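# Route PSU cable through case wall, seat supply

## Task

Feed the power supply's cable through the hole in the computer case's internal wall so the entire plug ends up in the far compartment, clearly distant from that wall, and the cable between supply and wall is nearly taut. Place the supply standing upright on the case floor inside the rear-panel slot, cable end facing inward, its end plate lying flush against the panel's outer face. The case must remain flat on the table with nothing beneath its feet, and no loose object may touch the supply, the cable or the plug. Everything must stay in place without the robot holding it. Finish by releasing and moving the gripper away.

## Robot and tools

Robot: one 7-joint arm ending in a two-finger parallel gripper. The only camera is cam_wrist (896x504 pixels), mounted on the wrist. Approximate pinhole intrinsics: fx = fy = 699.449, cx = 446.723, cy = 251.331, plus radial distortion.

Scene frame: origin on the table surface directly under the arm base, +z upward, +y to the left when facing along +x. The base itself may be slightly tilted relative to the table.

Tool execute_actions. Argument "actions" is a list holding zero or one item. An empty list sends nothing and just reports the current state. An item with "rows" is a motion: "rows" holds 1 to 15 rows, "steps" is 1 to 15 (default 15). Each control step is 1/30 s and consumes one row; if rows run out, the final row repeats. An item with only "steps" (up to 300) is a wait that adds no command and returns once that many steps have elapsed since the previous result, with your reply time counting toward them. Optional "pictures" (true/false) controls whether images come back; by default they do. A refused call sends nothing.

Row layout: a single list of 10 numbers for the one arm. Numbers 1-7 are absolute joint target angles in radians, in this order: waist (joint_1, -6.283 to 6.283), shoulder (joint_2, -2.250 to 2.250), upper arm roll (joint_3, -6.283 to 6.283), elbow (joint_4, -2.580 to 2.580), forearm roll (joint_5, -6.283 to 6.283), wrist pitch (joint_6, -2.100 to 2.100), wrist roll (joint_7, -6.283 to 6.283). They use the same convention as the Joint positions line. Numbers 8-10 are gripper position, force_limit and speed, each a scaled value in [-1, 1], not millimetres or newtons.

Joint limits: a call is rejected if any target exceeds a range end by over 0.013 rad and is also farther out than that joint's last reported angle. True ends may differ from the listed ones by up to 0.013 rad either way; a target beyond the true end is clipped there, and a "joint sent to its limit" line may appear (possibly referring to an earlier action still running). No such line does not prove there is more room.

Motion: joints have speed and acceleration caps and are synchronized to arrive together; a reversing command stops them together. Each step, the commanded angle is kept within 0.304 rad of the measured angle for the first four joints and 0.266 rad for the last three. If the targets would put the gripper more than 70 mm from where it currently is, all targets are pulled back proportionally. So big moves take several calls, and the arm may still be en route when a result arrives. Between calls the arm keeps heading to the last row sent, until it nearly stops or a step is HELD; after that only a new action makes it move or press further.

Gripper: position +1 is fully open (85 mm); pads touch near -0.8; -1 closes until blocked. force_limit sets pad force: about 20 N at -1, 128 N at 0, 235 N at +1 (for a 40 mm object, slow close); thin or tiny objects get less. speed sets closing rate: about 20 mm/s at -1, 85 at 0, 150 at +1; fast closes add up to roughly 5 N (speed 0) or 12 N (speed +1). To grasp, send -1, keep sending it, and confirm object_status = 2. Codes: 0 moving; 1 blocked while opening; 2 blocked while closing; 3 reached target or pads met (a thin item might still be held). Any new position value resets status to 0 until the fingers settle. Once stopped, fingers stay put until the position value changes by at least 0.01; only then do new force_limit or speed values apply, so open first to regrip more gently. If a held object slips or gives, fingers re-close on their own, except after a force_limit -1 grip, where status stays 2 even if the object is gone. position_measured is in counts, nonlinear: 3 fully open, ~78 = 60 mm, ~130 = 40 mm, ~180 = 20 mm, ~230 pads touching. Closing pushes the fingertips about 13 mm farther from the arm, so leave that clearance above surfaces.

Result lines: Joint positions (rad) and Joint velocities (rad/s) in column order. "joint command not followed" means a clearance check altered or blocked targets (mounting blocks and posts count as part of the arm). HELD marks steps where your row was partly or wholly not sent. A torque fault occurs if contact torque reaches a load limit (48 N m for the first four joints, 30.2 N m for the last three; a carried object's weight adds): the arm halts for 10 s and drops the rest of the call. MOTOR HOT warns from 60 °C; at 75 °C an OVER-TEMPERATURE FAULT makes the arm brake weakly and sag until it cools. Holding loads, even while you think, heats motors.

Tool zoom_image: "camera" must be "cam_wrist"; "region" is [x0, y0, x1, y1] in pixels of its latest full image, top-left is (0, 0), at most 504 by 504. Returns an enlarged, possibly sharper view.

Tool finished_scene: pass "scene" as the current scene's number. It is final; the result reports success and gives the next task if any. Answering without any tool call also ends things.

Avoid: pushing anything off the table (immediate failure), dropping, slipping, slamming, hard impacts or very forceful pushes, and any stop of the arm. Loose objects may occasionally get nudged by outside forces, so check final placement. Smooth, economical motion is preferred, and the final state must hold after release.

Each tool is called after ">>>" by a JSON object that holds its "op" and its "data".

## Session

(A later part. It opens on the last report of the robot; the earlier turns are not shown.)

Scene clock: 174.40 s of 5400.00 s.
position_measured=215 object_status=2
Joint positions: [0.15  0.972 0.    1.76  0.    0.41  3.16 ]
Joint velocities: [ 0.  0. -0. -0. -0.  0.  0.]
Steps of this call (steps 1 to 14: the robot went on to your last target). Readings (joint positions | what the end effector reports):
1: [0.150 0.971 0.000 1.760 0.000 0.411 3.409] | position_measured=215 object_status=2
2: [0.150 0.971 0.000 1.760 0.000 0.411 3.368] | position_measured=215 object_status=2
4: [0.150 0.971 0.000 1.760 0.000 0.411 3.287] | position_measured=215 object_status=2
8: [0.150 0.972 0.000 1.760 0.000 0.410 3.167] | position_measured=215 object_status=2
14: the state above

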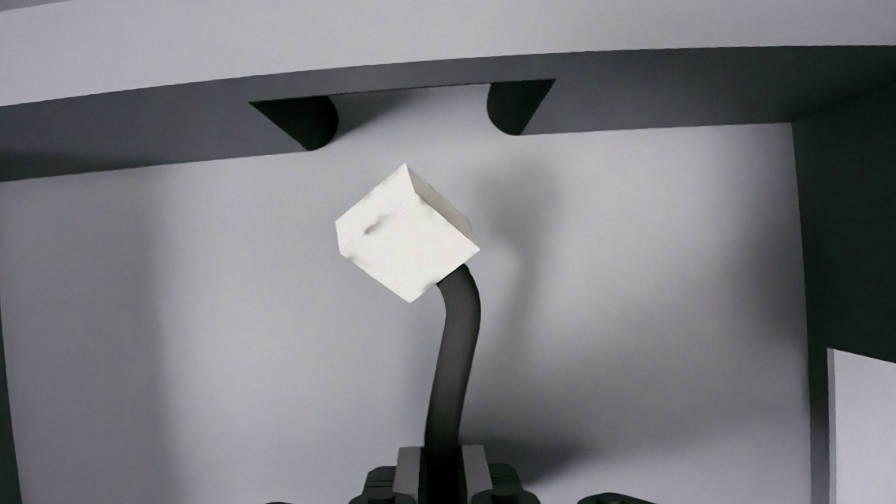

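>>> {"op": "execute_actions", "data": {"actions": [{"rows":[[0.16,0.979,0,1.755,0,0.408,3.17,-1,-0.8,0],[0.17,0.982,0,1.751,0,0.409,3.18,-1,-0.8,0],[0.18,0.984,0,1.747,0,0.411,3.19,-1,-0.8,0],[0.19,0.986,0,1.744,0,0.412,3.2,-1,-0.8,0],[0.2,0.988,0,1.74,0,0.414,3.21,-1,-0.8,0],[0.21,0.99,0,1.736,0,0.416,3.22,-1,-0.8,0],[0.22,0.992,0,1.732,0,0.418,3.23,-1,-0.8,0],[0.23,0.994,0,1.727,0,0.421,3.245,-1,-0.8,0],[0.245,0.996,0,1.721,0,0.425,3.27,-1,-0.8,0],[0.258,0.998,0,1.716,0,0.428,3.3,-1,-0.8,0],[0.27,1.0,0,1.71,0,0.432,3.33,-1,-0.8,0],[0.282,1.002,0,1.704,0,0.436,3.36,-1,-0.8,0]]}]}}

>>> {"op": "execute_actions", "data": {"actions": [{"rows":[[0.282,1.002,0,1.704,0,0.436,3.36,-1,-0.8,0],[0.282,1.002,0,1.704,0,0.436,3.36,-1,-0.8,0],[0.282,1.002,0,1.704,0,0.436,3.36,-0.4,-0.8,-0.5]]}]}}

Scene clock: 179.87 s of 5400.00 s.
position_measured=215 object_status=2
Joint positions: [0.278 1.    0.002 1.705 0.    0.435 3.357]
Joint velocities: [ 0.026 -0.001  0.018 -0.028  0.003  0.019  0.156]
Steps of this call (steps 1 to 30: the robot went on to your last target; steps 31 to 90: nothing new was sent; then 1.97 s passed at rest; steps 91 to 105: all 15 steps of this action). Readings (joint positions | what the end effector reports):
91: [0.151 0.972 0.000 1.760 0.000 0.410 3.161] | position_measured=215 object_status=2
92: [0.157 0.976 -0.001 1.757 -0.000 0.409 3.165] | position_measured=215 object_status=2
94: [0.175 0.982 -0.001 1.750 -0.000 0.410 3.182] | position_measured=215 object_status=2
98: [0.213 0.990 -0.000 1.735 0.000 0.416 3.222] | position_measured=215 object_status=2
105: the state above

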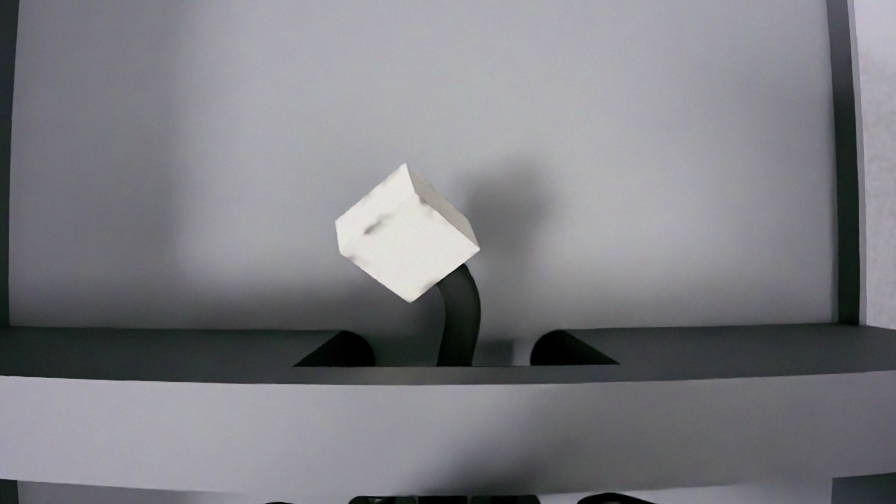

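Scene clock: 180.37 s of 5400.00 s.
position_measured=179 object_status=0
Joint positions: [ 0.282  1.002 -0.     1.704 -0.     0.436  3.36 ]
Joint velocities: [ 0.     0.001  0.001  0.     0.    -0.001 -0.002]
Steps of this call (steps 1 to 15: all 15 steps of this action). Readings (joint positions | what the end effector reports):
1: [0.278 1.000 0.002 1.704 0.000 0.436 3.359] | position_measured=215 object_status=2
2: [0.279 1.000 0.001 1.704 0.000 0.436 3.360] | position_measured=215 object_status=2
4: [0.280 1.001 0.000 1.704 0.000 0.436 3.360] | position_measured=214 object_status=0
8: [0.282 1.002 0.000 1.704 0.000 0.436 3.360] | position_measured=199 object_status=0
15: the state above

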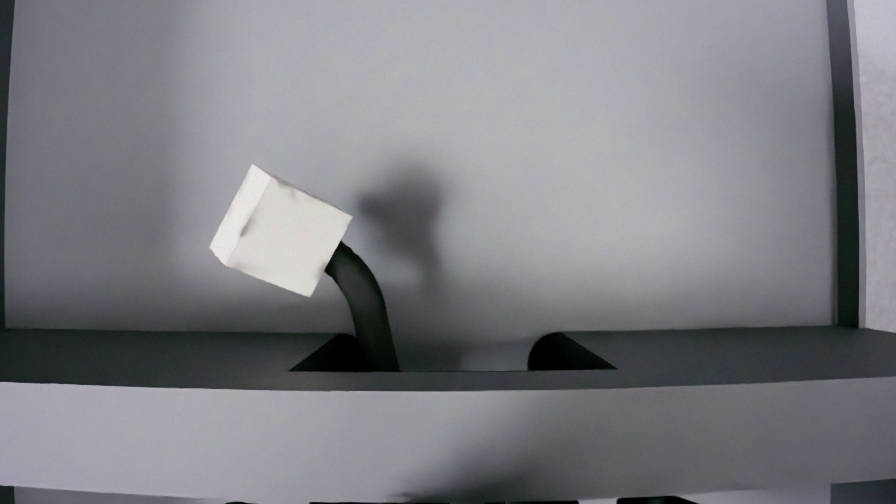

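The plug now stays hooked through. Raising to view.

>>> {"op": "execute_actions", "data": {"actions": [{"rows":[[0.278,1.0,0,1.706,0,0.436,3.36,0,-0.8,0],[0.278,1.0,0,1.706,0,0.436,3.36,0,-0.8,0],[0.278,1.0,0,1.706,0,0.436,3.36,0,-0.8,0],[0.278,1.0,0,1.706,0,0.436,3.36,0,-0.8,0],[0.278,1.0,0,1.706,0,0.436,3.36,0,-0.8,0],[0.265,0.75,0,1.71,0,0.68,3.36,0,-0.8,0]]}], "pictures": false}}

>>> {"op": "execute_actions", "data": {"actions": [{"rows":[[0.2,0.527,0,1.592,0,1.023,3.34,1,-0.8,0]]}], "pictures": false}}

>>> {"op": "execute_actions", "data": {"actions": [{"steps":10}]}}

Scene clock: 189.77 s of 5400.00 s.
position_measured=129 object_status=0
Joint positions: [ 0.268  0.801 -0.     1.708 -0.     0.628  3.36 ]
Joint velocities: [-0.033 -0.651 -0.    -0.004  0.     0.704 -0.001]
Steps of this call (steps 1 to 15: the robot went on to your last target; steps 16 to 90: nothing new was sent; then 5.90 s passed at rest; steps 91 to 105: all 15 steps of this action). Readings (joint positions | what the end effector reports):
91: [0.281 1.002 0.000 1.704 0.000 0.436 3.360] | position_measured=179 object_status=0
92: [0.278 1.000 0.001 1.706 0.000 0.436 3.360] | position_measured=178 object_status=0
94: [0.278 1.000 -0.000 1.706 -0.000 0.436 3.360] | position_measured=168 object_status=0
98: [0.277 0.983 0.000 1.707 0.000 0.451 3.360] | position_measured=140 object_status=0
105: the state above

Scene clock: 190.27 s of 5400.00 s.
position_measured=36 object_status=0
Joint positions: [ 0.202  0.531 -0.     1.592 -0.     1.023  3.34 ]
Joint velocities: [-0.012 -0.028  0.007  0.007  0.003  0.014  0.   ]
Steps of this call (steps 1 to 15: all 15 steps of this action). Readings (joint positions | what the end effector reports):
1: [0.266 0.780 -0.000 1.708 -0.000 0.650 3.360] | position_measured=129 object_status=0
2: [0.264 0.757 0.000 1.707 0.000 0.674 3.359] | position_measured=127 object_status=0
4: [0.253 0.704 0.001 1.692 0.000 0.733 3.356] | position_measured=117 object_status=0
8: [0.223 0.606 -0.000 1.636 -0.000 0.886 3.347] | position_measured=89 object_status=0
15: the state above

Scene clock: 190.60 s of 5400.00 s.
position_measured=3 object_status=0
Joint positions: [ 0.2    0.527 -0.     1.592 -0.     1.023  3.34 ]
Joint velocities: [-0.001 -0.002 -0.     0.     0.     0.001  0.001]
Steps of this call (steps 1 to 10: the robot went on to your last target). Readings (joint positions | what the end effector reports):
1: [0.201 0.530 -0.000 1.592 0.000 1.023 3.340] | position_measured=29 object_status=0
2: [0.201 0.529 -0.000 1.592 0.000 1.023 3.340] | position_measured=21 object_status=0
4: [0.201 0.528 -0.000 1.592 -0.000 1.023 3.340] | position_measured=9 object_status=0
8: [0.200 0.527 -0.000 1.592 -0.000 1.023 3.340] | position_measured=3 object_status=0
10: the state above

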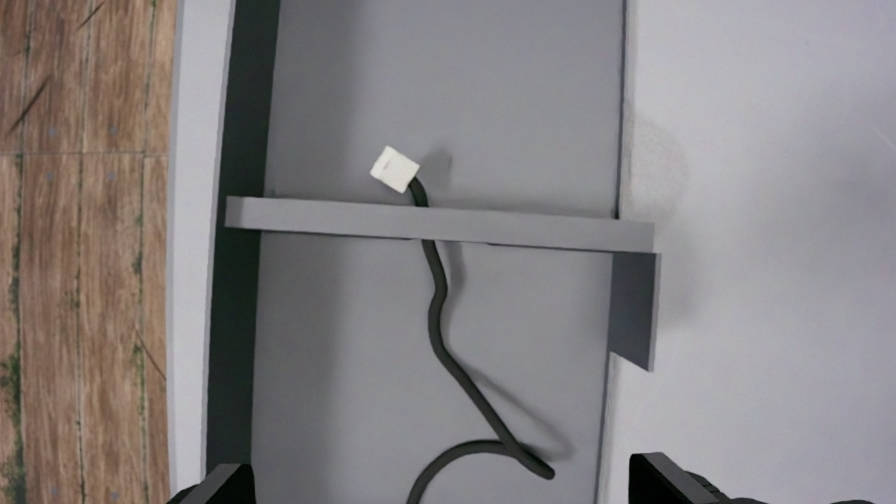

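>>> {"op": "execute_actions", "data": {"actions": [{"rows":[[0.138,0.81,0,1.864,0,0.468,3.93,-0.3,-0.8,0.5]]}], "pictures": false}}

>>> {"op": "execute_actions", "data": {"actions": [{"steps":15}]}}

Scene clock: 195.53 s of 5400.00 s.
position_measured=130 object_status=0
Joint positions: [ 0.147  0.77  -0.     1.827 -0.     0.62   3.747]
Joint velocities: [-0.06   0.271  0.002  0.256  0.001 -1.046  1.214]
Steps of this call (steps 1 to 15: the robot went on to your last target; steps 16 to 90: nothing new was sent; then 1.43 s passed at rest; steps 91 to 105: all 15 steps of this action). Readings (joint positions | what the end effector reports):
91: [0.200 0.528 0.000 1.592 0.000 1.022 3.341] | position_measured=3 object_status=0
92: [0.198 0.533 0.000 1.596 0.000 1.018 3.345] | position_measured=5 object_status=0
94: [0.192 0.560 0.001 1.619 0.000 0.994 3.368] | position_measured=18 object_status=0
98: [0.172 0.652 0.000 1.707 0.000 0.892 3.470] | position_measured=58 object_status=0
105: the state above

Scene clock: 196.03 s of 5400.00 s.
position_measured=167 object_status=3
Joint positions: [ 0.138  0.81  -0.     1.864 -0.     0.468  3.93 ]
Joint velocities: [-0.001  0.002 -0.     0.    -0.    -0.001  0.   ]
Steps of this call (steps 1 to 15: the robot went on to your last target). Readings (joint positions | what the end effector reports):
1: [0.145 0.778 -0.000 1.835 0.000 0.585 3.788] | position_measured=141 object_status=0
2: [0.143 0.787 -0.000 1.843 0.000 0.552 3.829] | position_measured=151 object_status=0
4: [0.140 0.802 -0.000 1.857 -0.000 0.495 3.898] | position_measured=163 object_status=0
8: [0.139 0.808 -0.000 1.864 -0.000 0.468 3.930] | position_measured=167 object_status=0
15: the state above

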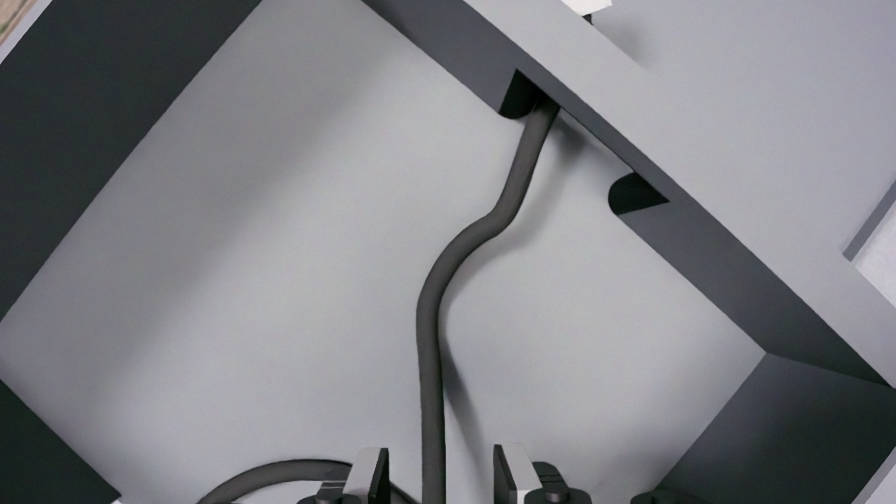

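>>> {"op": "execute_actions", "data": {"actions": [{"rows":[[0.138,0.929,0,1.857,0,0.356,3.93,-0.35,-0.8,0]],"steps":12}], "pictures": false}}

>>> {"op": "execute_actions", "data": {"actions": [{"rows":[[0.138,0.929,0,1.857,0,0.356,3.93,-1,-0.8,0]],"steps":13}]}}

Scene clock: 199.27 s of 5400.00 s.
position_measured=173 object_status=0
Joint positions: [ 0.138  0.926 -0.     1.857  0.     0.356  3.93 ]
Joint velocities: [ 0.     0.028  0.    -0.007  0.001 -0.005  0.   ]
Steps of this call (steps 1 to 15: the robot went on to your last target; steps 16 to 85: nothing new was sent; steps 86 to 97: all 12 steps of this action). Readings (joint positions | what the end effector reports):
86: [0.138 0.811 0.000 1.864 -0.000 0.467 3.930] | position_measured=167 object_status=0
87: [0.138 0.817 0.000 1.863 0.000 0.463 3.930] | position_measured=168 object_status=0
89: [0.138 0.845 0.000 1.861 0.000 0.439 3.930] | position_measured=172 object_status=0
93: [0.138 0.917 -0.000 1.858 -0.000 0.368 3.930] | position_measured=173 object_status=0
97: the state above

Scene clock: 199.70 s of 5400.00 s.
position_measured=216 object_status=0
Joint positions: [ 0.138  0.929 -0.     1.857 -0.     0.356  3.93 ]
Joint velocities: [-0.     0.    -0.    -0.    -0.     0.001  0.   ]
Steps of this call (steps 1 to 13: all 13 steps of this action). Readings (joint positions | what the end effector reports):
1: [0.138 0.926 -0.000 1.857 0.000 0.356 3.930] | position_measured=173 object_status=0
2: [0.138 0.927 -0.000 1.857 0.000 0.356 3.930] | position_measured=174 object_status=0
4: [0.138 0.928 -0.000 1.857 0.000 0.356 3.930] | position_measured=184 object_status=0
8: [0.138 0.929 -0.000 1.857 -0.000 0.356 3.930] | position_measured=213 object_status=0
13: the state above

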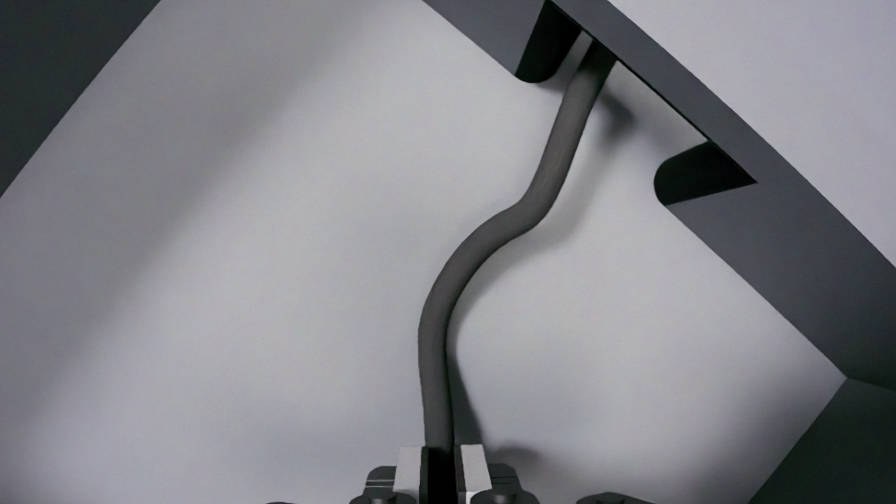

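>>> {"op": "execute_actions", "data": {"actions": [{"rows":[[0.15,0.93,0,1.852,0,0.36,3.915,-1,-0.8,0],[0.162,0.931,0,1.847,0,0.364,3.9,-1,-0.8,0],[0.174,0.933,0,1.842,0,0.367,3.885,-1,-0.8,0],[0.186,0.934,0,1.837,0,0.371,3.87,-1,-0.8,0],[0.198,0.935,0,1.832,0,0.375,3.855,-1,-0.8,0],[0.21,0.937,0,1.826,0,0.379,3.835,-1,-0.8,0],[0.222,0.938,0,1.821,0,0.383,3.81,-1,-0.8,0],[0.234,0.94,0,1.815,0,0.387,3.78,-1,-0.8,0],[0.24,0.944,0,1.8,0,0.398,3.74,-1,-0.8,0],[0.246,0.948,0,1.784,0,0.41,3.7,-1,-0.8,0],[0.252,0.952,0,1.769,0,0.421,3.66,-1,-0.8,0],[0.257,0.956,0,1.753,0,0.433,3.62,-1,-0.8,0],[0.262,0.96,0,1.738,0,0.444,3.58,-1,-0.8,0],[0.266,0.962,0,1.728,0,0.452,3.5,-1,-0.8,0]]}], "pictures": false}}

>>> {"op": "execute_actions", "data": {"actions": [{"rows":[[0.278,0.963,0,1.722,0,0.457,3.44,-1,-0.8,0]],"steps":10}]}}

>>> {"op": "execute_actions", "data": {"actions": [{"rows":[[0.278,0.963,0,1.722,0,0.457,3.44,0,-0.8,0]]}], "pictures": false}}

>>> {"op": "execute_actions", "data": {"actions": [{"rows":[[0.265,0.75,0,1.71,0,0.68,3.4,0,-0.8,0]],"steps":10}], "pictures": false}}

>>> {"op": "execute_actions", "data": {"actions": [{"rows":[[0.15,0.527,0,1.592,0,1.023,3.29,1,-0.8,0.5]]}]}}

Scene clock: 207.50 s of 5400.00 s.
position_measured=216 object_status=2
Joint positions: [ 0.256  0.957 -0.     1.751 -0.     0.434  3.601]
Joint velocities: [ 0.107  0.054  0.001 -0.29   0.     0.218 -1.206]
Steps of this call (steps 1 to 15: the robot went on to your last target; steps 16 to 90: nothing new was sent; then 4.30 s passed at rest; steps 91 to 105: all 15 steps of this action). Readings (joint positions | what the end effector reports):
91: [0.139 0.929 -0.000 1.857 -0.000 0.356 3.929] | position_measured=216 object_status=2
92: [0.145 0.930 -0.002 1.855 -0.000 0.358 3.924] | position_measured=216 object_status=2
94: [0.166 0.932 -0.001 1.846 -0.000 0.364 3.899] | position_measured=216 object_status=2
98: [0.211 0.937 -0.000 1.826 -0.000 0.379 3.831] | position_measured=216 object_status=2
105: the state above

Scene clock: 207.83 s of 5400.00 s.
position_measured=216 object_status=2
Joint positions: [ 0.277  0.963 -0.001  1.722 -0.     0.457  3.44 ]
Joint velocities: [ 0.006  0.003 -0.001 -0.001  0.     0.     0.   ]
Steps of this call (steps 1 to 10: all 10 steps of this action). Readings (joint positions | what the end effector reports):
1: [0.259 0.958 -0.000 1.742 -0.000 0.441 3.561] | position_measured=216 object_status=2
2: [0.264 0.960 -0.001 1.735 -0.000 0.447 3.521] | position_measured=216 object_status=2
4: [0.273 0.962 -0.001 1.726 -0.000 0.454 3.461] | position_measured=216 object_status=2
8: [0.276 0.963 -0.001 1.722 -0.000 0.457 3.440] | position_measured=216 object_status=2
10: the state above

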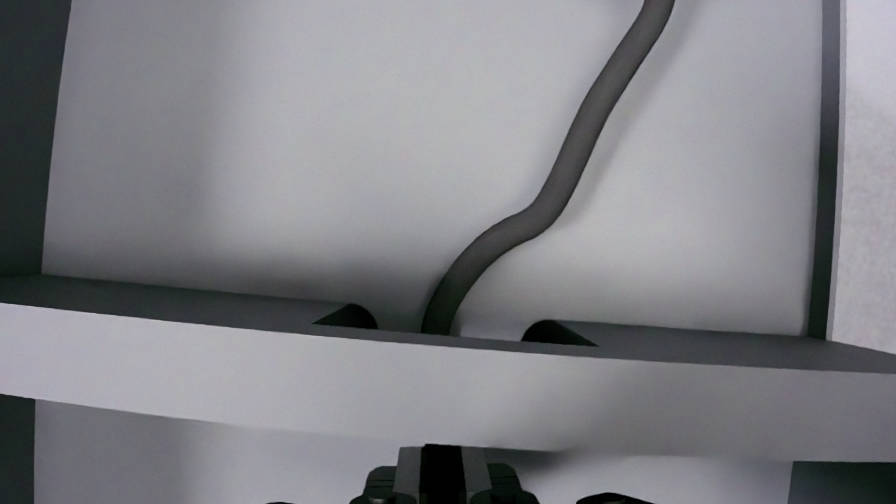

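Scene clock: 208.33 s of 5400.00 s.
position_measured=131 object_status=0
Joint positions: [0.278 0.963 0.    1.722 0.    0.457 3.44 ]
Joint velocities: [ 0.    -0.     0.     0.     0.002 -0.     0.001]
Steps of this call (steps 1 to 15: all 15 steps of this action). Readings (joint positions | what the end effector reports):
1: [0.277 0.963 -0.001 1.722 -0.000 0.457 3.440] | position_measured=216 object_status=0
2: [0.277 0.963 -0.001 1.722 -0.000 0.457 3.440] | position_measured=215 object_status=0
4: [0.277 0.963 -0.000 1.722 -0.000 0.457 3.440] | position_measured=205 object_status=0
8: [0.278 0.963 0.000 1.722 0.000 0.457 3.440] | position_measured=176 object_status=0
15: the state above

Scene clock: 208.67 s of 5400.00 s.
position_measured=129 object_status=3
Joint positions: [ 0.267  0.779 -0.     1.71  -0.     0.65   3.405]
Joint velocities: [-0.027 -0.461  0.001 -0.037 -0.001  0.555 -0.097]
Steps of this call (steps 1 to 10: all 10 steps of this action). Readings (joint positions | what the end effector reports):
1: [0.278 0.962 0.000 1.722 0.000 0.458 3.440] | position_measured=130 object_status=0
2: [0.278 0.957 0.000 1.722 0.000 0.462 3.439] | position_measured=129 object_status=0
4: [0.276 0.929 0.000 1.722 0.000 0.489 3.434] | position_measured=129 object_status=0
8: [0.269 0.820 -0.000 1.714 -0.000 0.602 3.414] | position_measured=129 object_status=0
10: the state above

Scene clock: 209.17 s of 5400.00 s.
position_measured=8 object_status=0
Joint positions: [ 0.153  0.531 -0.     1.592 -0.     1.023  3.29 ]
Joint velocities: [-0.021 -0.028  0.013  0.006  0.005  0.011 -0.002]
Steps of this call (steps 1 to 15: all 15 steps of this action). Readings (joint positions | what the end effector reports):
1: [0.266 0.764 -0.000 1.709 -0.000 0.666 3.402] | position_measured=129 object_status=0
2: [0.262 0.746 0.001 1.708 0.000 0.686 3.398] | position_measured=127 object_status=0
4: [0.244 0.696 0.002 1.692 0.001 0.741 3.380] | position_measured=113 object_status=0
8: [0.190 0.601 0.000 1.635 -0.000 0.894 3.329] | position_measured=74 object_status=0
15: the state above

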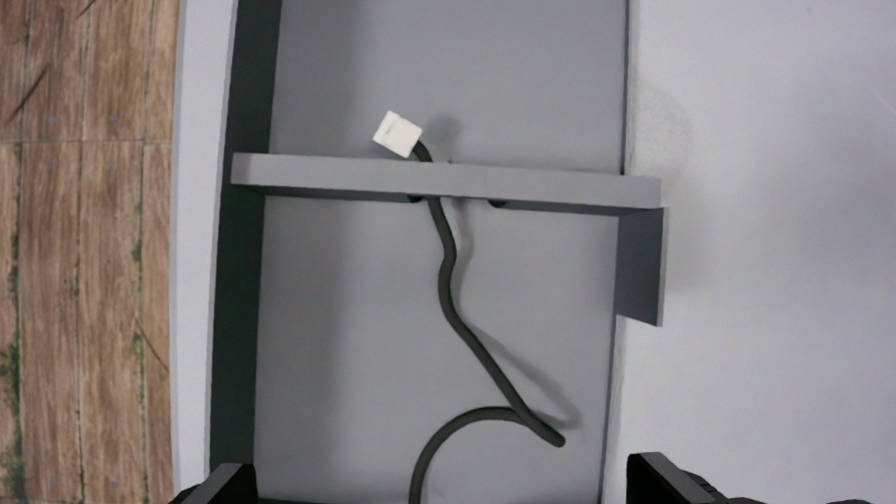

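>>> {"op": "execute_actions", "data": {"actions": [{"rows":[[-0.397,0.83,0,1.483,0,0.869,2.684,1,-0.2,0]]}], "pictures": false}}

>>> {"op": "execute_actions", "data": {"actions": [{"steps":14}]}}

>>> {"op": "execute_actions", "data": {"actions": [{"rows":[[-0.397,0.985,0,1.498,0,0.699,2.684,1,-0.2,0]]}], "pictures": false}}

>>> {"op": "execute_actions", "data": {"actions": [{"rows":[[-0.397,0.985,0,1.498,0,0.699,2.684,-1,0,0]]}], "pictures": false}}

>>> {"op": "execute_actions", "data": {"actions": [{"rows":[[-0.397,0.985,0,1.498,0,0.699,2.684,-1,0,0],[-0.397,0.978,0,1.498,0,0.706,2.684,-1,0,0],[-0.397,0.97,0,1.498,0,0.714,2.684,-1,0,0],[-0.397,0.962,0,1.499,0,0.721,2.684,-1,0,0],[-0.397,0.955,0,1.499,0,0.728,2.684,-1,0,0],[-0.397,0.948,0,1.499,0,0.735,2.684,-1,0,0],[-0.387,0.945,0,1.507,0,0.73,2.694,-1,0,0],[-0.377,0.942,0,1.516,0,0.724,2.704,-1,0,0],[-0.367,0.939,0,1.524,0,0.719,2.714,-1,0,0]]}]}}

Scene clock: 216.30 s of 5400.00 s.
position_measured=3 object_status=3
Joint positions: [-0.18   0.741  0.001  1.514  0.     0.914  3.005]
Joint velocities: [-0.844  0.345 -0.004 -0.128 -0.003 -0.176 -0.871]
Steps of this call (steps 1 to 15: the robot went on to your last target; steps 16 to 90: nothing new was sent; then 3.63 s passed at rest; steps 91 to 105: all 15 steps of this action). Readings (joint positions | what the end effector reports):
91: [0.149 0.528 0.000 1.592 0.000 1.023 3.290] | position_measured=3 object_status=3
92: [0.143 0.533 0.002 1.590 0.001 1.021 3.286] | position_measured=3 object_status=3
94: [0.114 0.561 0.003 1.580 0.001 1.008 3.264] | position_measured=3 object_status=3
98: [0.014 0.645 0.002 1.550 0.001 0.965 3.178] | position_measured=3 object_status=3
105: the state above

Scene clock: 216.77 s of 5400.00 s.
position_measured=3 object_status=3
Joint positions: [-0.394  0.829 -0.     1.483  0.     0.869  2.684]
Joint velocities: [-0.025  0.01   0.008 -0.002 -0.     0.001  0.   ]
Steps of this call (steps 1 to 14: the robot went on to your last target). Readings (joint positions | what the end effector reports):
1: [-0.208 0.753 0.001 1.510 0.000 0.908 2.974] | position_measured=3 object_status=3
2: [-0.236 0.764 0.001 1.506 0.000 0.902 2.940] | position_measured=3 object_status=3
4: [-0.288 0.786 -0.000 1.498 -0.000 0.891 2.860] | position_measured=3 object_status=3
8: [-0.374 0.821 -0.002 1.486 -0.001 0.873 2.715] | position_measured=3 object_status=3
14: the state above

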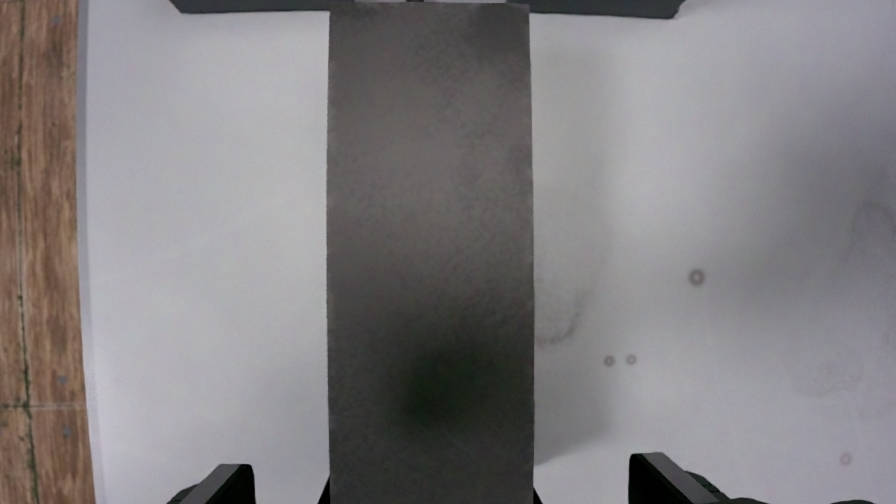

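Scene clock: 217.27 s of 5400.00 s.
position_measured=3 object_status=3
Joint positions: [-0.397  0.983 -0.     1.498  0.     0.699  2.684]
Joint velocities: [ 0.     0.017 -0.    -0.003  0.    -0.001  0.001]
Steps of this call (steps 1 to 15: all 15 steps of this action). Readings (joint positions | what the end effector reports):
1: [-0.395 0.830 -0.000 1.483 0.000 0.868 2.684] | position_measured=3 object_status=3
2: [-0.395 0.836 -0.000 1.483 -0.000 0.864 2.684] | position_measured=3 object_status=3
4: [-0.396 0.863 0.000 1.484 -0.000 0.836 2.684] | position_measured=3 object_status=3
8: [-0.397 0.956 -0.000 1.495 -0.000 0.733 2.684] | position_measured=3 object_status=3
15: the state above

Scene clock: 217.77 s of 5400.00 s.
position_measured=67 object_status=0
Joint positions: [-0.397  0.983  0.     1.498 -0.     0.7    2.684]
Joint velocities: [-0.    -0.     0.001  0.     0.    -0.001  0.001]
Steps of this call (steps 1 to 15: all 15 steps of this action). Readings (joint positions | what the end effector reports):
1: [-0.397 0.984 0.000 1.498 0.000 0.699 2.684] | position_measured=3 object_status=0
2: [-0.397 0.984 0.000 1.498 0.000 0.699 2.684] | position_measured=4 object_status=0
4: [-0.397 0.984 -0.000 1.498 -0.000 0.699 2.684] | position_measured=14 object_status=0
8: [-0.397 0.985 -0.000 1.498 0.000 0.699 2.684] | position_measured=43 object_status=0
15: the state above

Scene clock: 218.27 s of 5400.00 s.
position_measured=67 object_status=2
Joint positions: [-0.368  0.94   0.001  1.524  0.     0.719  2.714]
Joint velocities: [ 0.002 -0.007 -0.024  0.001 -0.011 -0.005  0.001]
Steps of this call (steps 1 to 15: all 15 steps of this action). Readings (joint positions | what the end effector reports):
1: [-0.397 0.983 0.000 1.498 -0.000 0.700 2.684] | position_measured=67 object_status=0
2: [-0.397 0.983 0.000 1.498 -0.000 0.700 2.684] | position_measured=67 object_status=2
4: [-0.397 0.975 -0.000 1.500 -0.000 0.709 2.684] | position_measured=67 object_status=2
8: [-0.392 0.950 -0.002 1.503 -0.001 0.732 2.687] | position_measured=67 object_status=2
15: the state above

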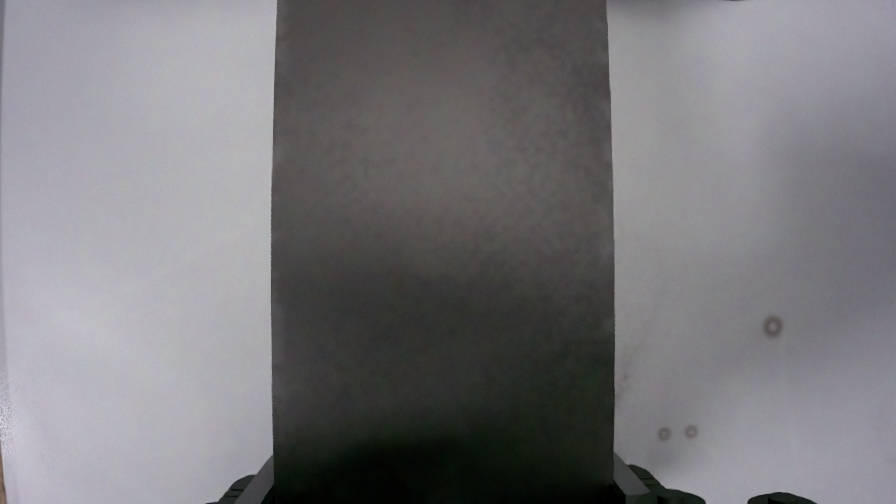

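>>> {"op": "execute_actions", "data": {"actions": [{"rows":[[-0.363,0.9378,0,1.527,0,0.717,2.718,-1,0,0],[-0.359,0.9366,0,1.53,0,0.715,2.722,-1,0,0],[-0.355,0.9354,0,1.533,0,0.713,2.726,-1,0,0],[-0.351,0.9342,0,1.536,0,0.711,2.73,-1,0,0],[-0.347,0.933,0,1.539,0,0.709,2.734,-1,0,0],[-0.343,0.9318,0,1.542,0,0.7075,2.738,-1,0,0],[-0.339,0.9306,0,1.545,0,0.706,2.742,-1,0,0],[-0.335,0.9295,0,1.548,0,0.704,2.746,-1,0,0],[-0.331,0.9284,0,1.551,0,0.702,2.75,-1,0,0],[-0.327,0.9272,0,1.554,0,0.7,2.754,-1,0,0]]}]}}

Scene clock: 221.83 s of 5400.00 s.
position_measured=67 object_status=2
Joint positions: [-0.334  0.926 -0.007  1.552 -0.004  0.698  2.754]
Joint velocities: [ 0.001 -0.002 -0.001  0.001 -0.002 -0.002  0.001]
Steps of this call (steps 1 to 15: the robot went on to your last target; steps 16 to 90: nothing new was sent; then 0.07 s passed at rest; steps 91 to 105: all 15 steps of this action). Readings (joint positions | what the end effector reports):
91: [-0.366 0.939 -0.000 1.525 -0.000 0.719 2.715] | position_measured=67 object_status=2
92: [-0.363 0.938 -0.001 1.527 -0.001 0.717 2.717] | position_measured=67 object_status=2
94: [-0.356 0.935 -0.001 1.532 -0.000 0.713 2.725] | position_measured=67 object_status=2
98: [-0.341 0.931 -0.002 1.543 -0.002 0.706 2.741] | position_measured=67 object_status=2
105: the state above

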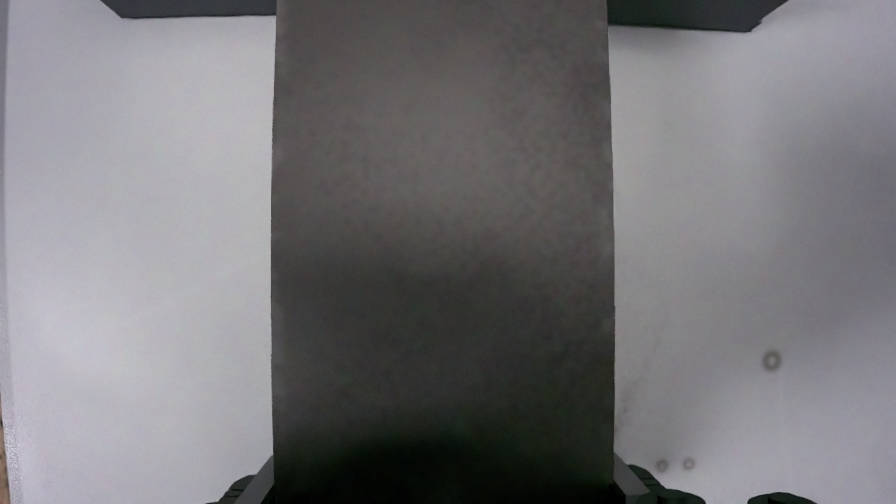

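>>> {"op": "execute_actions", "data": {"actions": [{"rows":[[-0.35,0.934,0,1.537,0,0.711,2.73,-1,0,0],[-0.36,0.937,0,1.53,0,0.715,2.72,-1,0,0],[-0.37,0.939,0,1.523,0,0.719,2.714,-1,0,0],[-0.37,0.939,0,1.523,0,0.719,2.714,-1,0,0],[-0.37,0.934,0,1.538,0,0.7,2.714,-1,0,0],[-0.37,0.928,0,1.554,0,0.68,2.714,-1,0,0],[-0.368,0.922,0,1.57,0,0.66,2.714,-1,0,0],[-0.365,0.916,0,1.586,0,0.64,2.712,-1,0,0]]}]}}

>>> {"op": "execute_actions", "data": {"actions": [{"rows":[[-0.362,0.915,0,1.588,0,0.6385,2.715,-1,0,0],[-0.359,0.914,0,1.5905,0,0.637,2.718,-1,0,0],[-0.356,0.9135,0,1.593,0,0.6355,2.721,-1,0,0],[-0.353,0.9125,0,1.595,0,0.634,2.724,-1,0,0],[-0.35,0.912,0,1.5975,0,0.6325,2.727,-1,0,0],[-0.347,0.911,0,1.6,0,0.631,2.73,-1,0,0],[-0.344,0.91,0,1.602,0,0.63,2.733,-1,0,0],[-0.341,0.909,0,1.6045,0,0.6285,2.736,-1,0,0],[-0.338,0.908,0,1.607,0,0.627,2.739,-1,0,0],[-0.335,0.9075,0,1.609,0,0.6255,2.742,-1,0,0]]}]}}

Scene clock: 228.83 s of 5400.00 s.
position_measured=67 object_status=2
Joint positions: [-0.365  0.917  0.     1.586  0.     0.641  2.712]
Joint velocities: [-0.001 -0.006 -0.006  0.006 -0.003 -0.009  0.002]
Steps of this call (steps 1 to 15: the robot went on to your last target; steps 16 to 90: nothing new was sent; then 3.50 s passed at rest; steps 91 to 105: all 15 steps of this action). Readings (joint positions | what the end effector reports):
91: [-0.335 0.926 -0.007 1.551 -0.004 0.699 2.754] | position_measured=67 object_status=2
92: [-0.340 0.928 -0.004 1.548 -0.003 0.702 2.749] | position_measured=67 object_status=2
94: [-0.361 0.936 0.002 1.534 0.001 0.713 2.728] | position_measured=67 object_status=2
98: [-0.369 0.929 -0.002 1.539 -0.001 0.689 2.714] | position_measured=67 object_status=2
105: the state above

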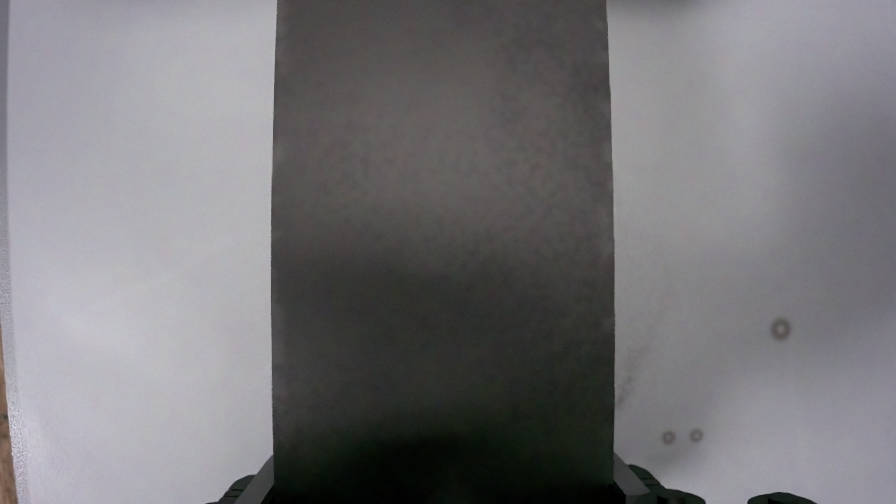

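Scene clock: 229.33 s of 5400.00 s.
position_measured=67 object_status=2
Joint positions: [-0.338  0.908 -0.003  1.609 -0.002  0.626  2.742]
Joint velocities: [ 0.016  0.011  0.025  0.018  0.016  0.012 -0.001]
Steps of this call (steps 1 to 15: all 15 steps of this action). Readings (joint positions | what the end effector reports):
1: [-0.364 0.917 -0.000 1.587 -0.000 0.640 2.712] | position_measured=67 object_status=2
2: [-0.362 0.916 -0.001 1.588 -0.001 0.639 2.715] | position_measured=67 object_status=2
4: [-0.356 0.914 -0.001 1.592 -0.000 0.636 2.720] | position_measured=67 object_status=2
8: [-0.345 0.910 -0.000 1.602 -0.000 0.630 2.732] | position_measured=67 object_status=2
15: the state above

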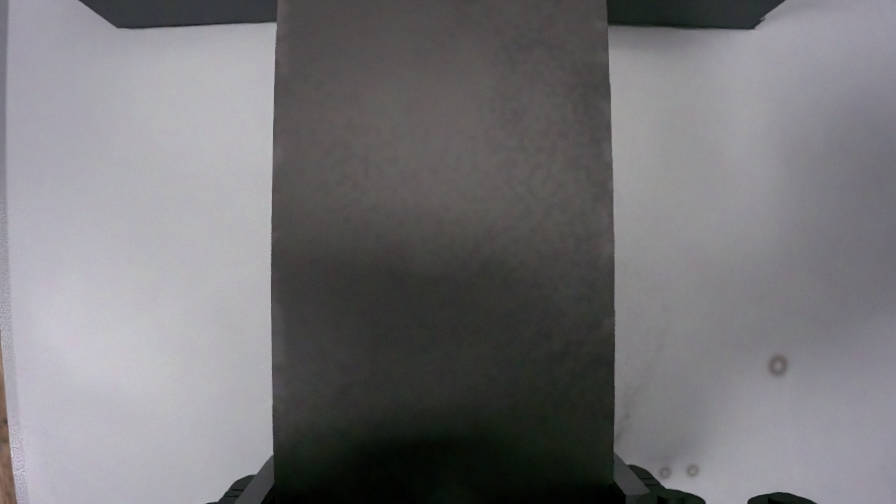

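>>> {"op": "execute_actions", "data": {"actions": [{"rows":[[-0.335,0.9075,0,1.609,0,0.6255,2.748,-1,0,0],[-0.335,0.9075,0,1.609,0,0.6255,2.75,-1,0,0],[-0.332,0.9065,0,1.611,0,0.624,2.753,-1,0,0],[-0.329,0.906,0,1.6135,0,0.6225,2.756,-1,0,0],[-0.326,0.905,0,1.616,0,0.621,2.759,-1,0,0],[-0.323,0.904,0,1.618,0,0.62,2.762,-1,0,0]],"steps":12}]}}

Scene clock: 232.83 s of 5400.00 s.
position_measured=67 object_status=2
Joint positions: [-0.324  0.905 -0.001  1.62  -0.001  0.621  2.761]
Joint velocities: [ 0.003 -0.001 -0.002  0.    -0.     0.    -0.001]
Steps of this call (steps 1 to 15: the robot went on to your last target; steps 16 to 90: nothing new was sent; then 0.10 s passed at rest; steps 91 to 102: all 12 steps of this action). Readings (joint positions | what the end effector reports):
91: [-0.335 0.908 -0.001 1.610 -0.001 0.626 2.743] | position_measured=67 object_status=2
92: [-0.335 0.908 -0.001 1.610 -0.001 0.627 2.746] | position_measured=67 object_status=2
94: [-0.332 0.907 -0.002 1.612 -0.002 0.625 2.752] | position_measured=67 object_status=2
98: [-0.324 0.905 -0.000 1.619 -0.001 0.622 2.761] | position_measured=67 object_status=2
102: the state above

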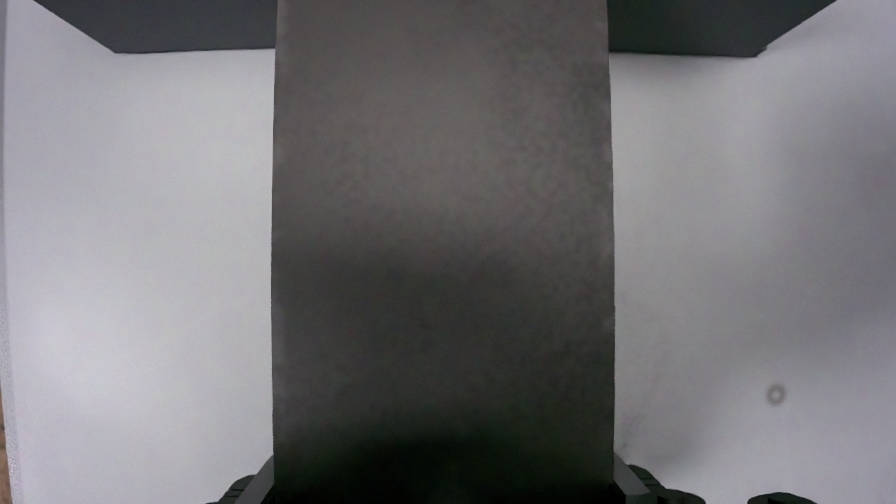

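>>> {"op": "execute_actions", "data": {"actions": [{"rows":[[-0.317,0.901,0,1.628,0,0.613,2.766,-1,0,0],[-0.309,0.898,0,1.636,0,0.608,2.774,-1,0,0],[-0.298,0.896,0,1.643,0,0.603,2.785,-1,0,0],[-0.287,0.894,0,1.65,0,0.598,2.796,-1,0,0],[-0.275,0.891,0,1.657,0,0.594,2.808,-1,0,0],[-0.264,0.889,0,1.664,0,0.589,2.819,-1,0,0],[-0.252,0.887,0,1.67,0,0.585,2.831,-1,0,0],[-0.241,0.885,0,1.676,0,0.581,2.842,-1,0,0],[-0.229,0.883,0,1.682,0,0.577,2.854,-1,0,0],[-0.218,0.881,0,1.687,0,0.574,2.865,-1,0,0],[-0.206,0.879,0,1.692,0,0.571,2.877,-1,0,0],[-0.195,0.878,0,1.696,0,0.568,2.888,-1,0,0],[-0.183,0.876,0,1.7,0,0.566,2.9,-1,0,0],[-0.172,0.875,0,1.704,0,0.563,2.911,-1,0,0]]}], "pictures": false}}

>>> {"op": "execute_actions", "data": {"actions": [{"rows":[[-0.172,0.875,0,1.704,0,0.563,2.911,-1,0,0],[-0.172,0.877,0,1.704,0,0.561,2.911,-1,0,0],[-0.172,0.88,0,1.704,0,0.558,2.911,-1,0,0],[-0.172,0.883,0,1.704,0,0.555,2.911,-1,0,0],[-0.172,0.886,0,1.704,0,0.552,2.911,-1,0,0],[-0.172,0.889,0,1.704,0,0.549,2.911,-1,0,0],[-0.172,0.892,0,1.704,0,0.546,2.911,-1,0,0],[-0.172,0.895,0,1.704,0,0.543,2.911,-1,0,0]]}]}}

Scene clock: 243.07 s of 5400.00 s.
position_measured=67 object_status=2
Joint positions: [-0.184  0.877 -0.001  1.701 -0.001  0.567  2.9  ]
Joint velocities: [ 0.258 -0.03   0.019  0.11   0.008 -0.064  0.295]
Steps of this call (steps 1 to 15: the robot went on to your last target; steps 16 to 90: nothing new was sent; then 6.73 s passed at rest; steps 91 to 105: all 15 steps of this action). Readings (joint positions | what the end effector reports):
91: [-0.323 0.905 -0.001 1.620 -0.001 0.621 2.762] | position_measured=67 object_status=2
92: [-0.319 0.903 -0.002 1.625 -0.002 0.617 2.764] | position_measured=67 object_status=2
94: [-0.304 0.897 -0.003 1.638 -0.002 0.606 2.778] | position_measured=67 object_status=2
98: [-0.262 0.889 -0.001 1.665 -0.001 0.590 2.820] | position_measured=67 object_status=2
105: the state above

Scene clock: 243.57 s of 5400.00 s.
position_measured=67 object_status=2
Joint positions: [-0.173  0.896 -0.001  1.706 -0.001  0.544  2.911]
Joint velocities: [ 0.     0.004 -0.    -0.    -0.    -0.001  0.001]
Steps of this call (steps 1 to 15: all 15 steps of this action). Readings (joint positions | what the end effector reports):
1: [-0.178 0.877 0.001 1.704 -0.000 0.565 2.907] | position_measured=67 object_status=2
2: [-0.176 0.877 0.002 1.705 0.001 0.564 2.910] | position_measured=67 object_status=2
4: [-0.175 0.881 0.001 1.705 0.000 0.560 2.911] | position_measured=67 object_status=2
8: [-0.173 0.893 -0.000 1.705 -0.000 0.548 2.911] | position_measured=67 object_status=2
15: the state above

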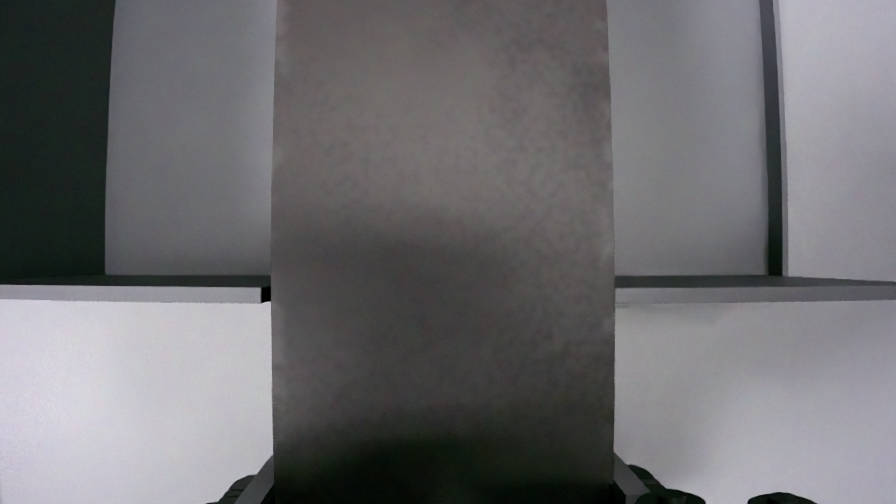

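>>> {"op": "execute_actions", "data": {"actions": [{"rows":[[-0.167,0.897,0,1.7,0,0.55,2.916,-1,0,0],[-0.162,0.899,0,1.696,0,0.557,2.921,-1,0,0],[-0.157,0.9,0,1.691,0,0.564,2.926,-1,0,0],[-0.152,0.902,0,1.687,0,0.571,2.931,-1,0,0],[-0.152,0.904,0,1.687,0,0.569,2.931,-1,0,0],[-0.152,0.906,0,1.687,0,0.567,2.931,-1,0,0],[-0.152,0.908,0,1.687,0,0.565,2.931,-1,0,0],[-0.152,0.91,0,1.687,0,0.563,2.931,-1,0,0],[-0.152,0.912,0,1.687,0,0.561,2.931,-1,0,0],[-0.152,0.914,0,1.687,0,0.559,2.931,-1,0,0]]}]}}

>>> {"op": "execute_actions", "data": {"actions": [{"rows":[[-0.152,0.912,0,1.687,0,0.561,2.931,1,-0.8,0]],"steps":12}]}}

>>> {"op": "execute_actions", "data": {"actions": [{"rows":[[-0.152,0.75,0,1.673,0,0.73,2.931,1,-0.8,0]],"steps":10}], "pictures": false}}

>>> {"op": "execute_actions", "data": {"actions": [{"rows":[[0.3,0.527,0,1.592,0,1.023,3.44,1,-0.8,0.5]]}], "pictures": false}}

>>> {"op": "execute_actions", "data": {"actions": [{"steps":14}]}}

Scene clock: 251.90 s of 5400.00 s.
position_measured=67 object_status=2
Joint positions: [-0.154  0.912 -0.001  1.689 -0.001  0.562  2.93 ]
Joint velocities: [-0.     0.     0.001 -0.001 -0.001  0.001 -0.001]
Steps of this call (steps 1 to 15: the robot went on to your last target; steps 16 to 90: nothing new was sent; then 4.83 s passed at rest; steps 91 to 105: all 15 steps of this action). Readings (joint positions | what the end effector reports):
91: [-0.171 0.896 -0.001 1.705 -0.001 0.545 2.911] | position_measured=67 object_status=2
92: [-0.167 0.898 -0.002 1.702 -0.001 0.549 2.915] | position_measured=67 object_status=2
94: [-0.158 0.901 -0.002 1.694 -0.001 0.562 2.924] | position_measured=67 object_status=2
98: [-0.154 0.908 -0.000 1.688 -0.000 0.566 2.931] | position_measured=67 object_status=2
105: the state above

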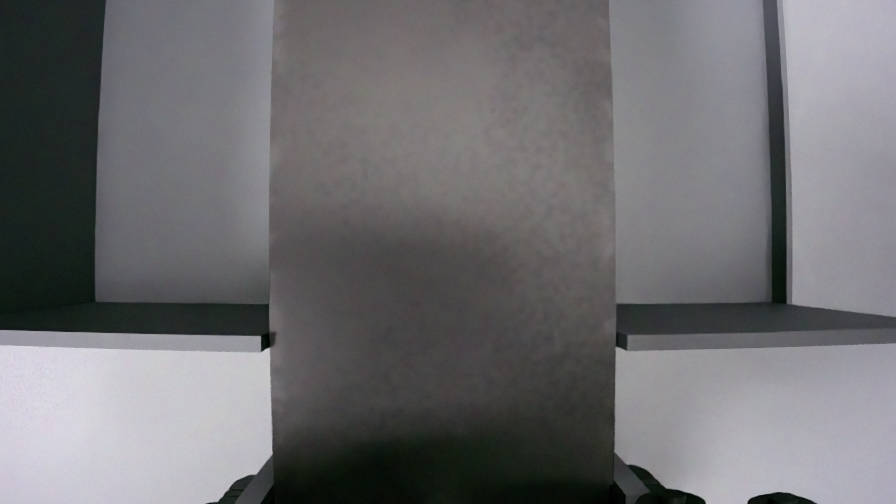

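Scene clock: 252.30 s of 5400.00 s.
position_measured=6 object_status=0
Joint positions: [-0.152  0.912  0.     1.687  0.     0.561  2.931]
Joint velocities: [ 0.001  0.    -0.    -0.     0.001 -0.     0.   ]
Steps of this call (steps 1 to 12: all 12 steps of this action). Readings (joint positions | what the end effector reports):
1: [-0.154 0.912 -0.001 1.689 -0.001 0.562 2.930] | position_measured=67 object_status=0
2: [-0.154 0.911 -0.001 1.689 -0.001 0.563 2.930] | position_measured=67 object_status=0
4: [-0.153 0.912 -0.000 1.688 -0.000 0.562 2.931] | position_measured=56 object_status=0
8: [-0.152 0.912 0.000 1.687 0.000 0.561 2.931] | position_measured=27 object_status=0
12: the state above

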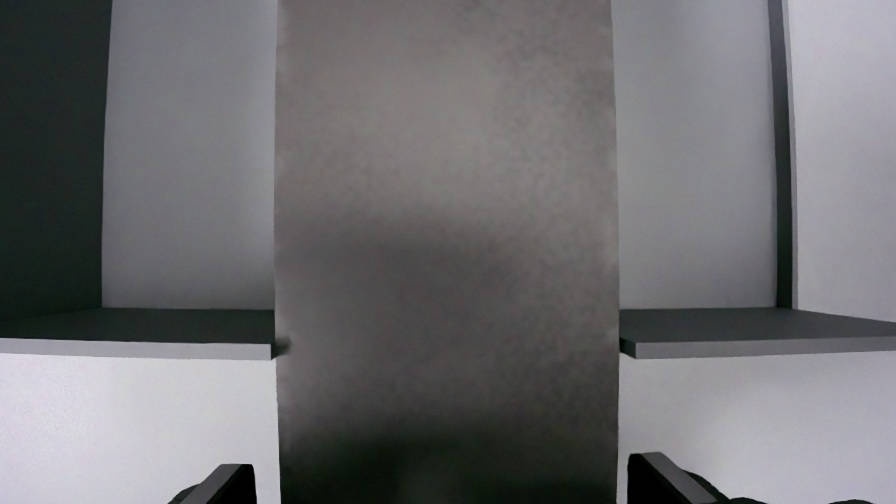

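Scene clock: 252.63 s of 5400.00 s.
position_measured=3 object_status=3
Joint positions: [-0.152  0.76   0.     1.672  0.     0.722  2.931]
Joint velocities: [ 0.001 -0.197  0.001 -0.023  0.     0.263 -0.   ]
Steps of this call (steps 1 to 10: all 10 steps of this action). Readings (joint positions | what the end effector reports):
1: [-0.152 0.911 -0.000 1.687 0.000 0.562 2.931] | position_measured=4 object_status=0
2: [-0.152 0.906 -0.000 1.687 -0.000 0.566 2.931] | position_measured=4 object_status=0
4: [-0.152 0.878 -0.000 1.686 -0.000 0.593 2.931] | position_measured=3 object_status=0
8: [-0.152 0.783 0.000 1.675 0.000 0.693 2.931] | position_measured=3 object_status=0
10: the state above

Scene clock: 253.13 s of 5400.00 s.
position_measured=3 object_status=3
Joint positions: [ 0.183  0.576 -0.     1.609  0.     0.958  3.261]
Joint velocities: [ 0.782 -0.326  0.012 -0.121  0.002  0.439  1.208]
Steps of this call (steps 1 to 15: all 15 steps of this action). Readings (joint positions | what the end effector reports):
1: [-0.151 0.754 -0.000 1.672 -0.000 0.729 2.931] | position_measured=3 object_status=3
2: [-0.145 0.747 -0.002 1.671 -0.001 0.737 2.935] | position_measured=3 object_status=3
4: [-0.116 0.720 -0.003 1.664 -0.001 0.765 2.957] | position_measured=3 object_status=3
8: [-0.013 0.658 -0.002 1.640 -0.000 0.846 3.045] | position_measured=3 object_status=3
15: the state above

Scene clock: 253.60 s of 5400.00 s.
position_measured=3 object_status=3
Joint positions: [0.299 0.527 0.    1.592 0.    1.023 3.44 ]
Joint velocities: [ 0.011 -0.003  0.002  0.    -0.    -0.001  0.001]
Steps of this call (steps 1 to 14: the robot went on to your last target). Readings (joint positions | what the end effector reports):
1: [0.210 0.565 -0.000 1.605 0.000 0.973 3.302] | position_measured=3 object_status=3
2: [0.236 0.554 -0.000 1.601 -0.000 0.987 3.342] | position_measured=3 object_status=3
4: [0.274 0.537 0.002 1.595 0.001 1.011 3.406] | position_measured=3 object_status=3
8: [0.294 0.529 0.001 1.592 0.000 1.023 3.440] | position_measured=3 object_status=3
14: the state above

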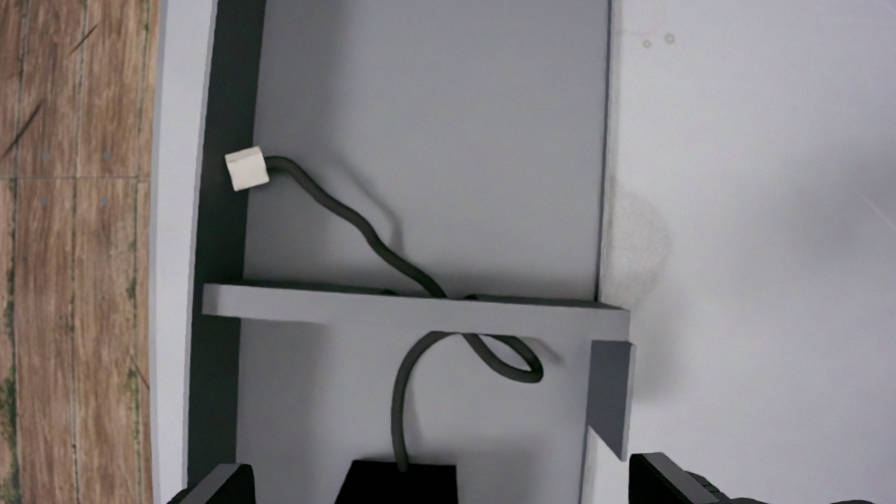

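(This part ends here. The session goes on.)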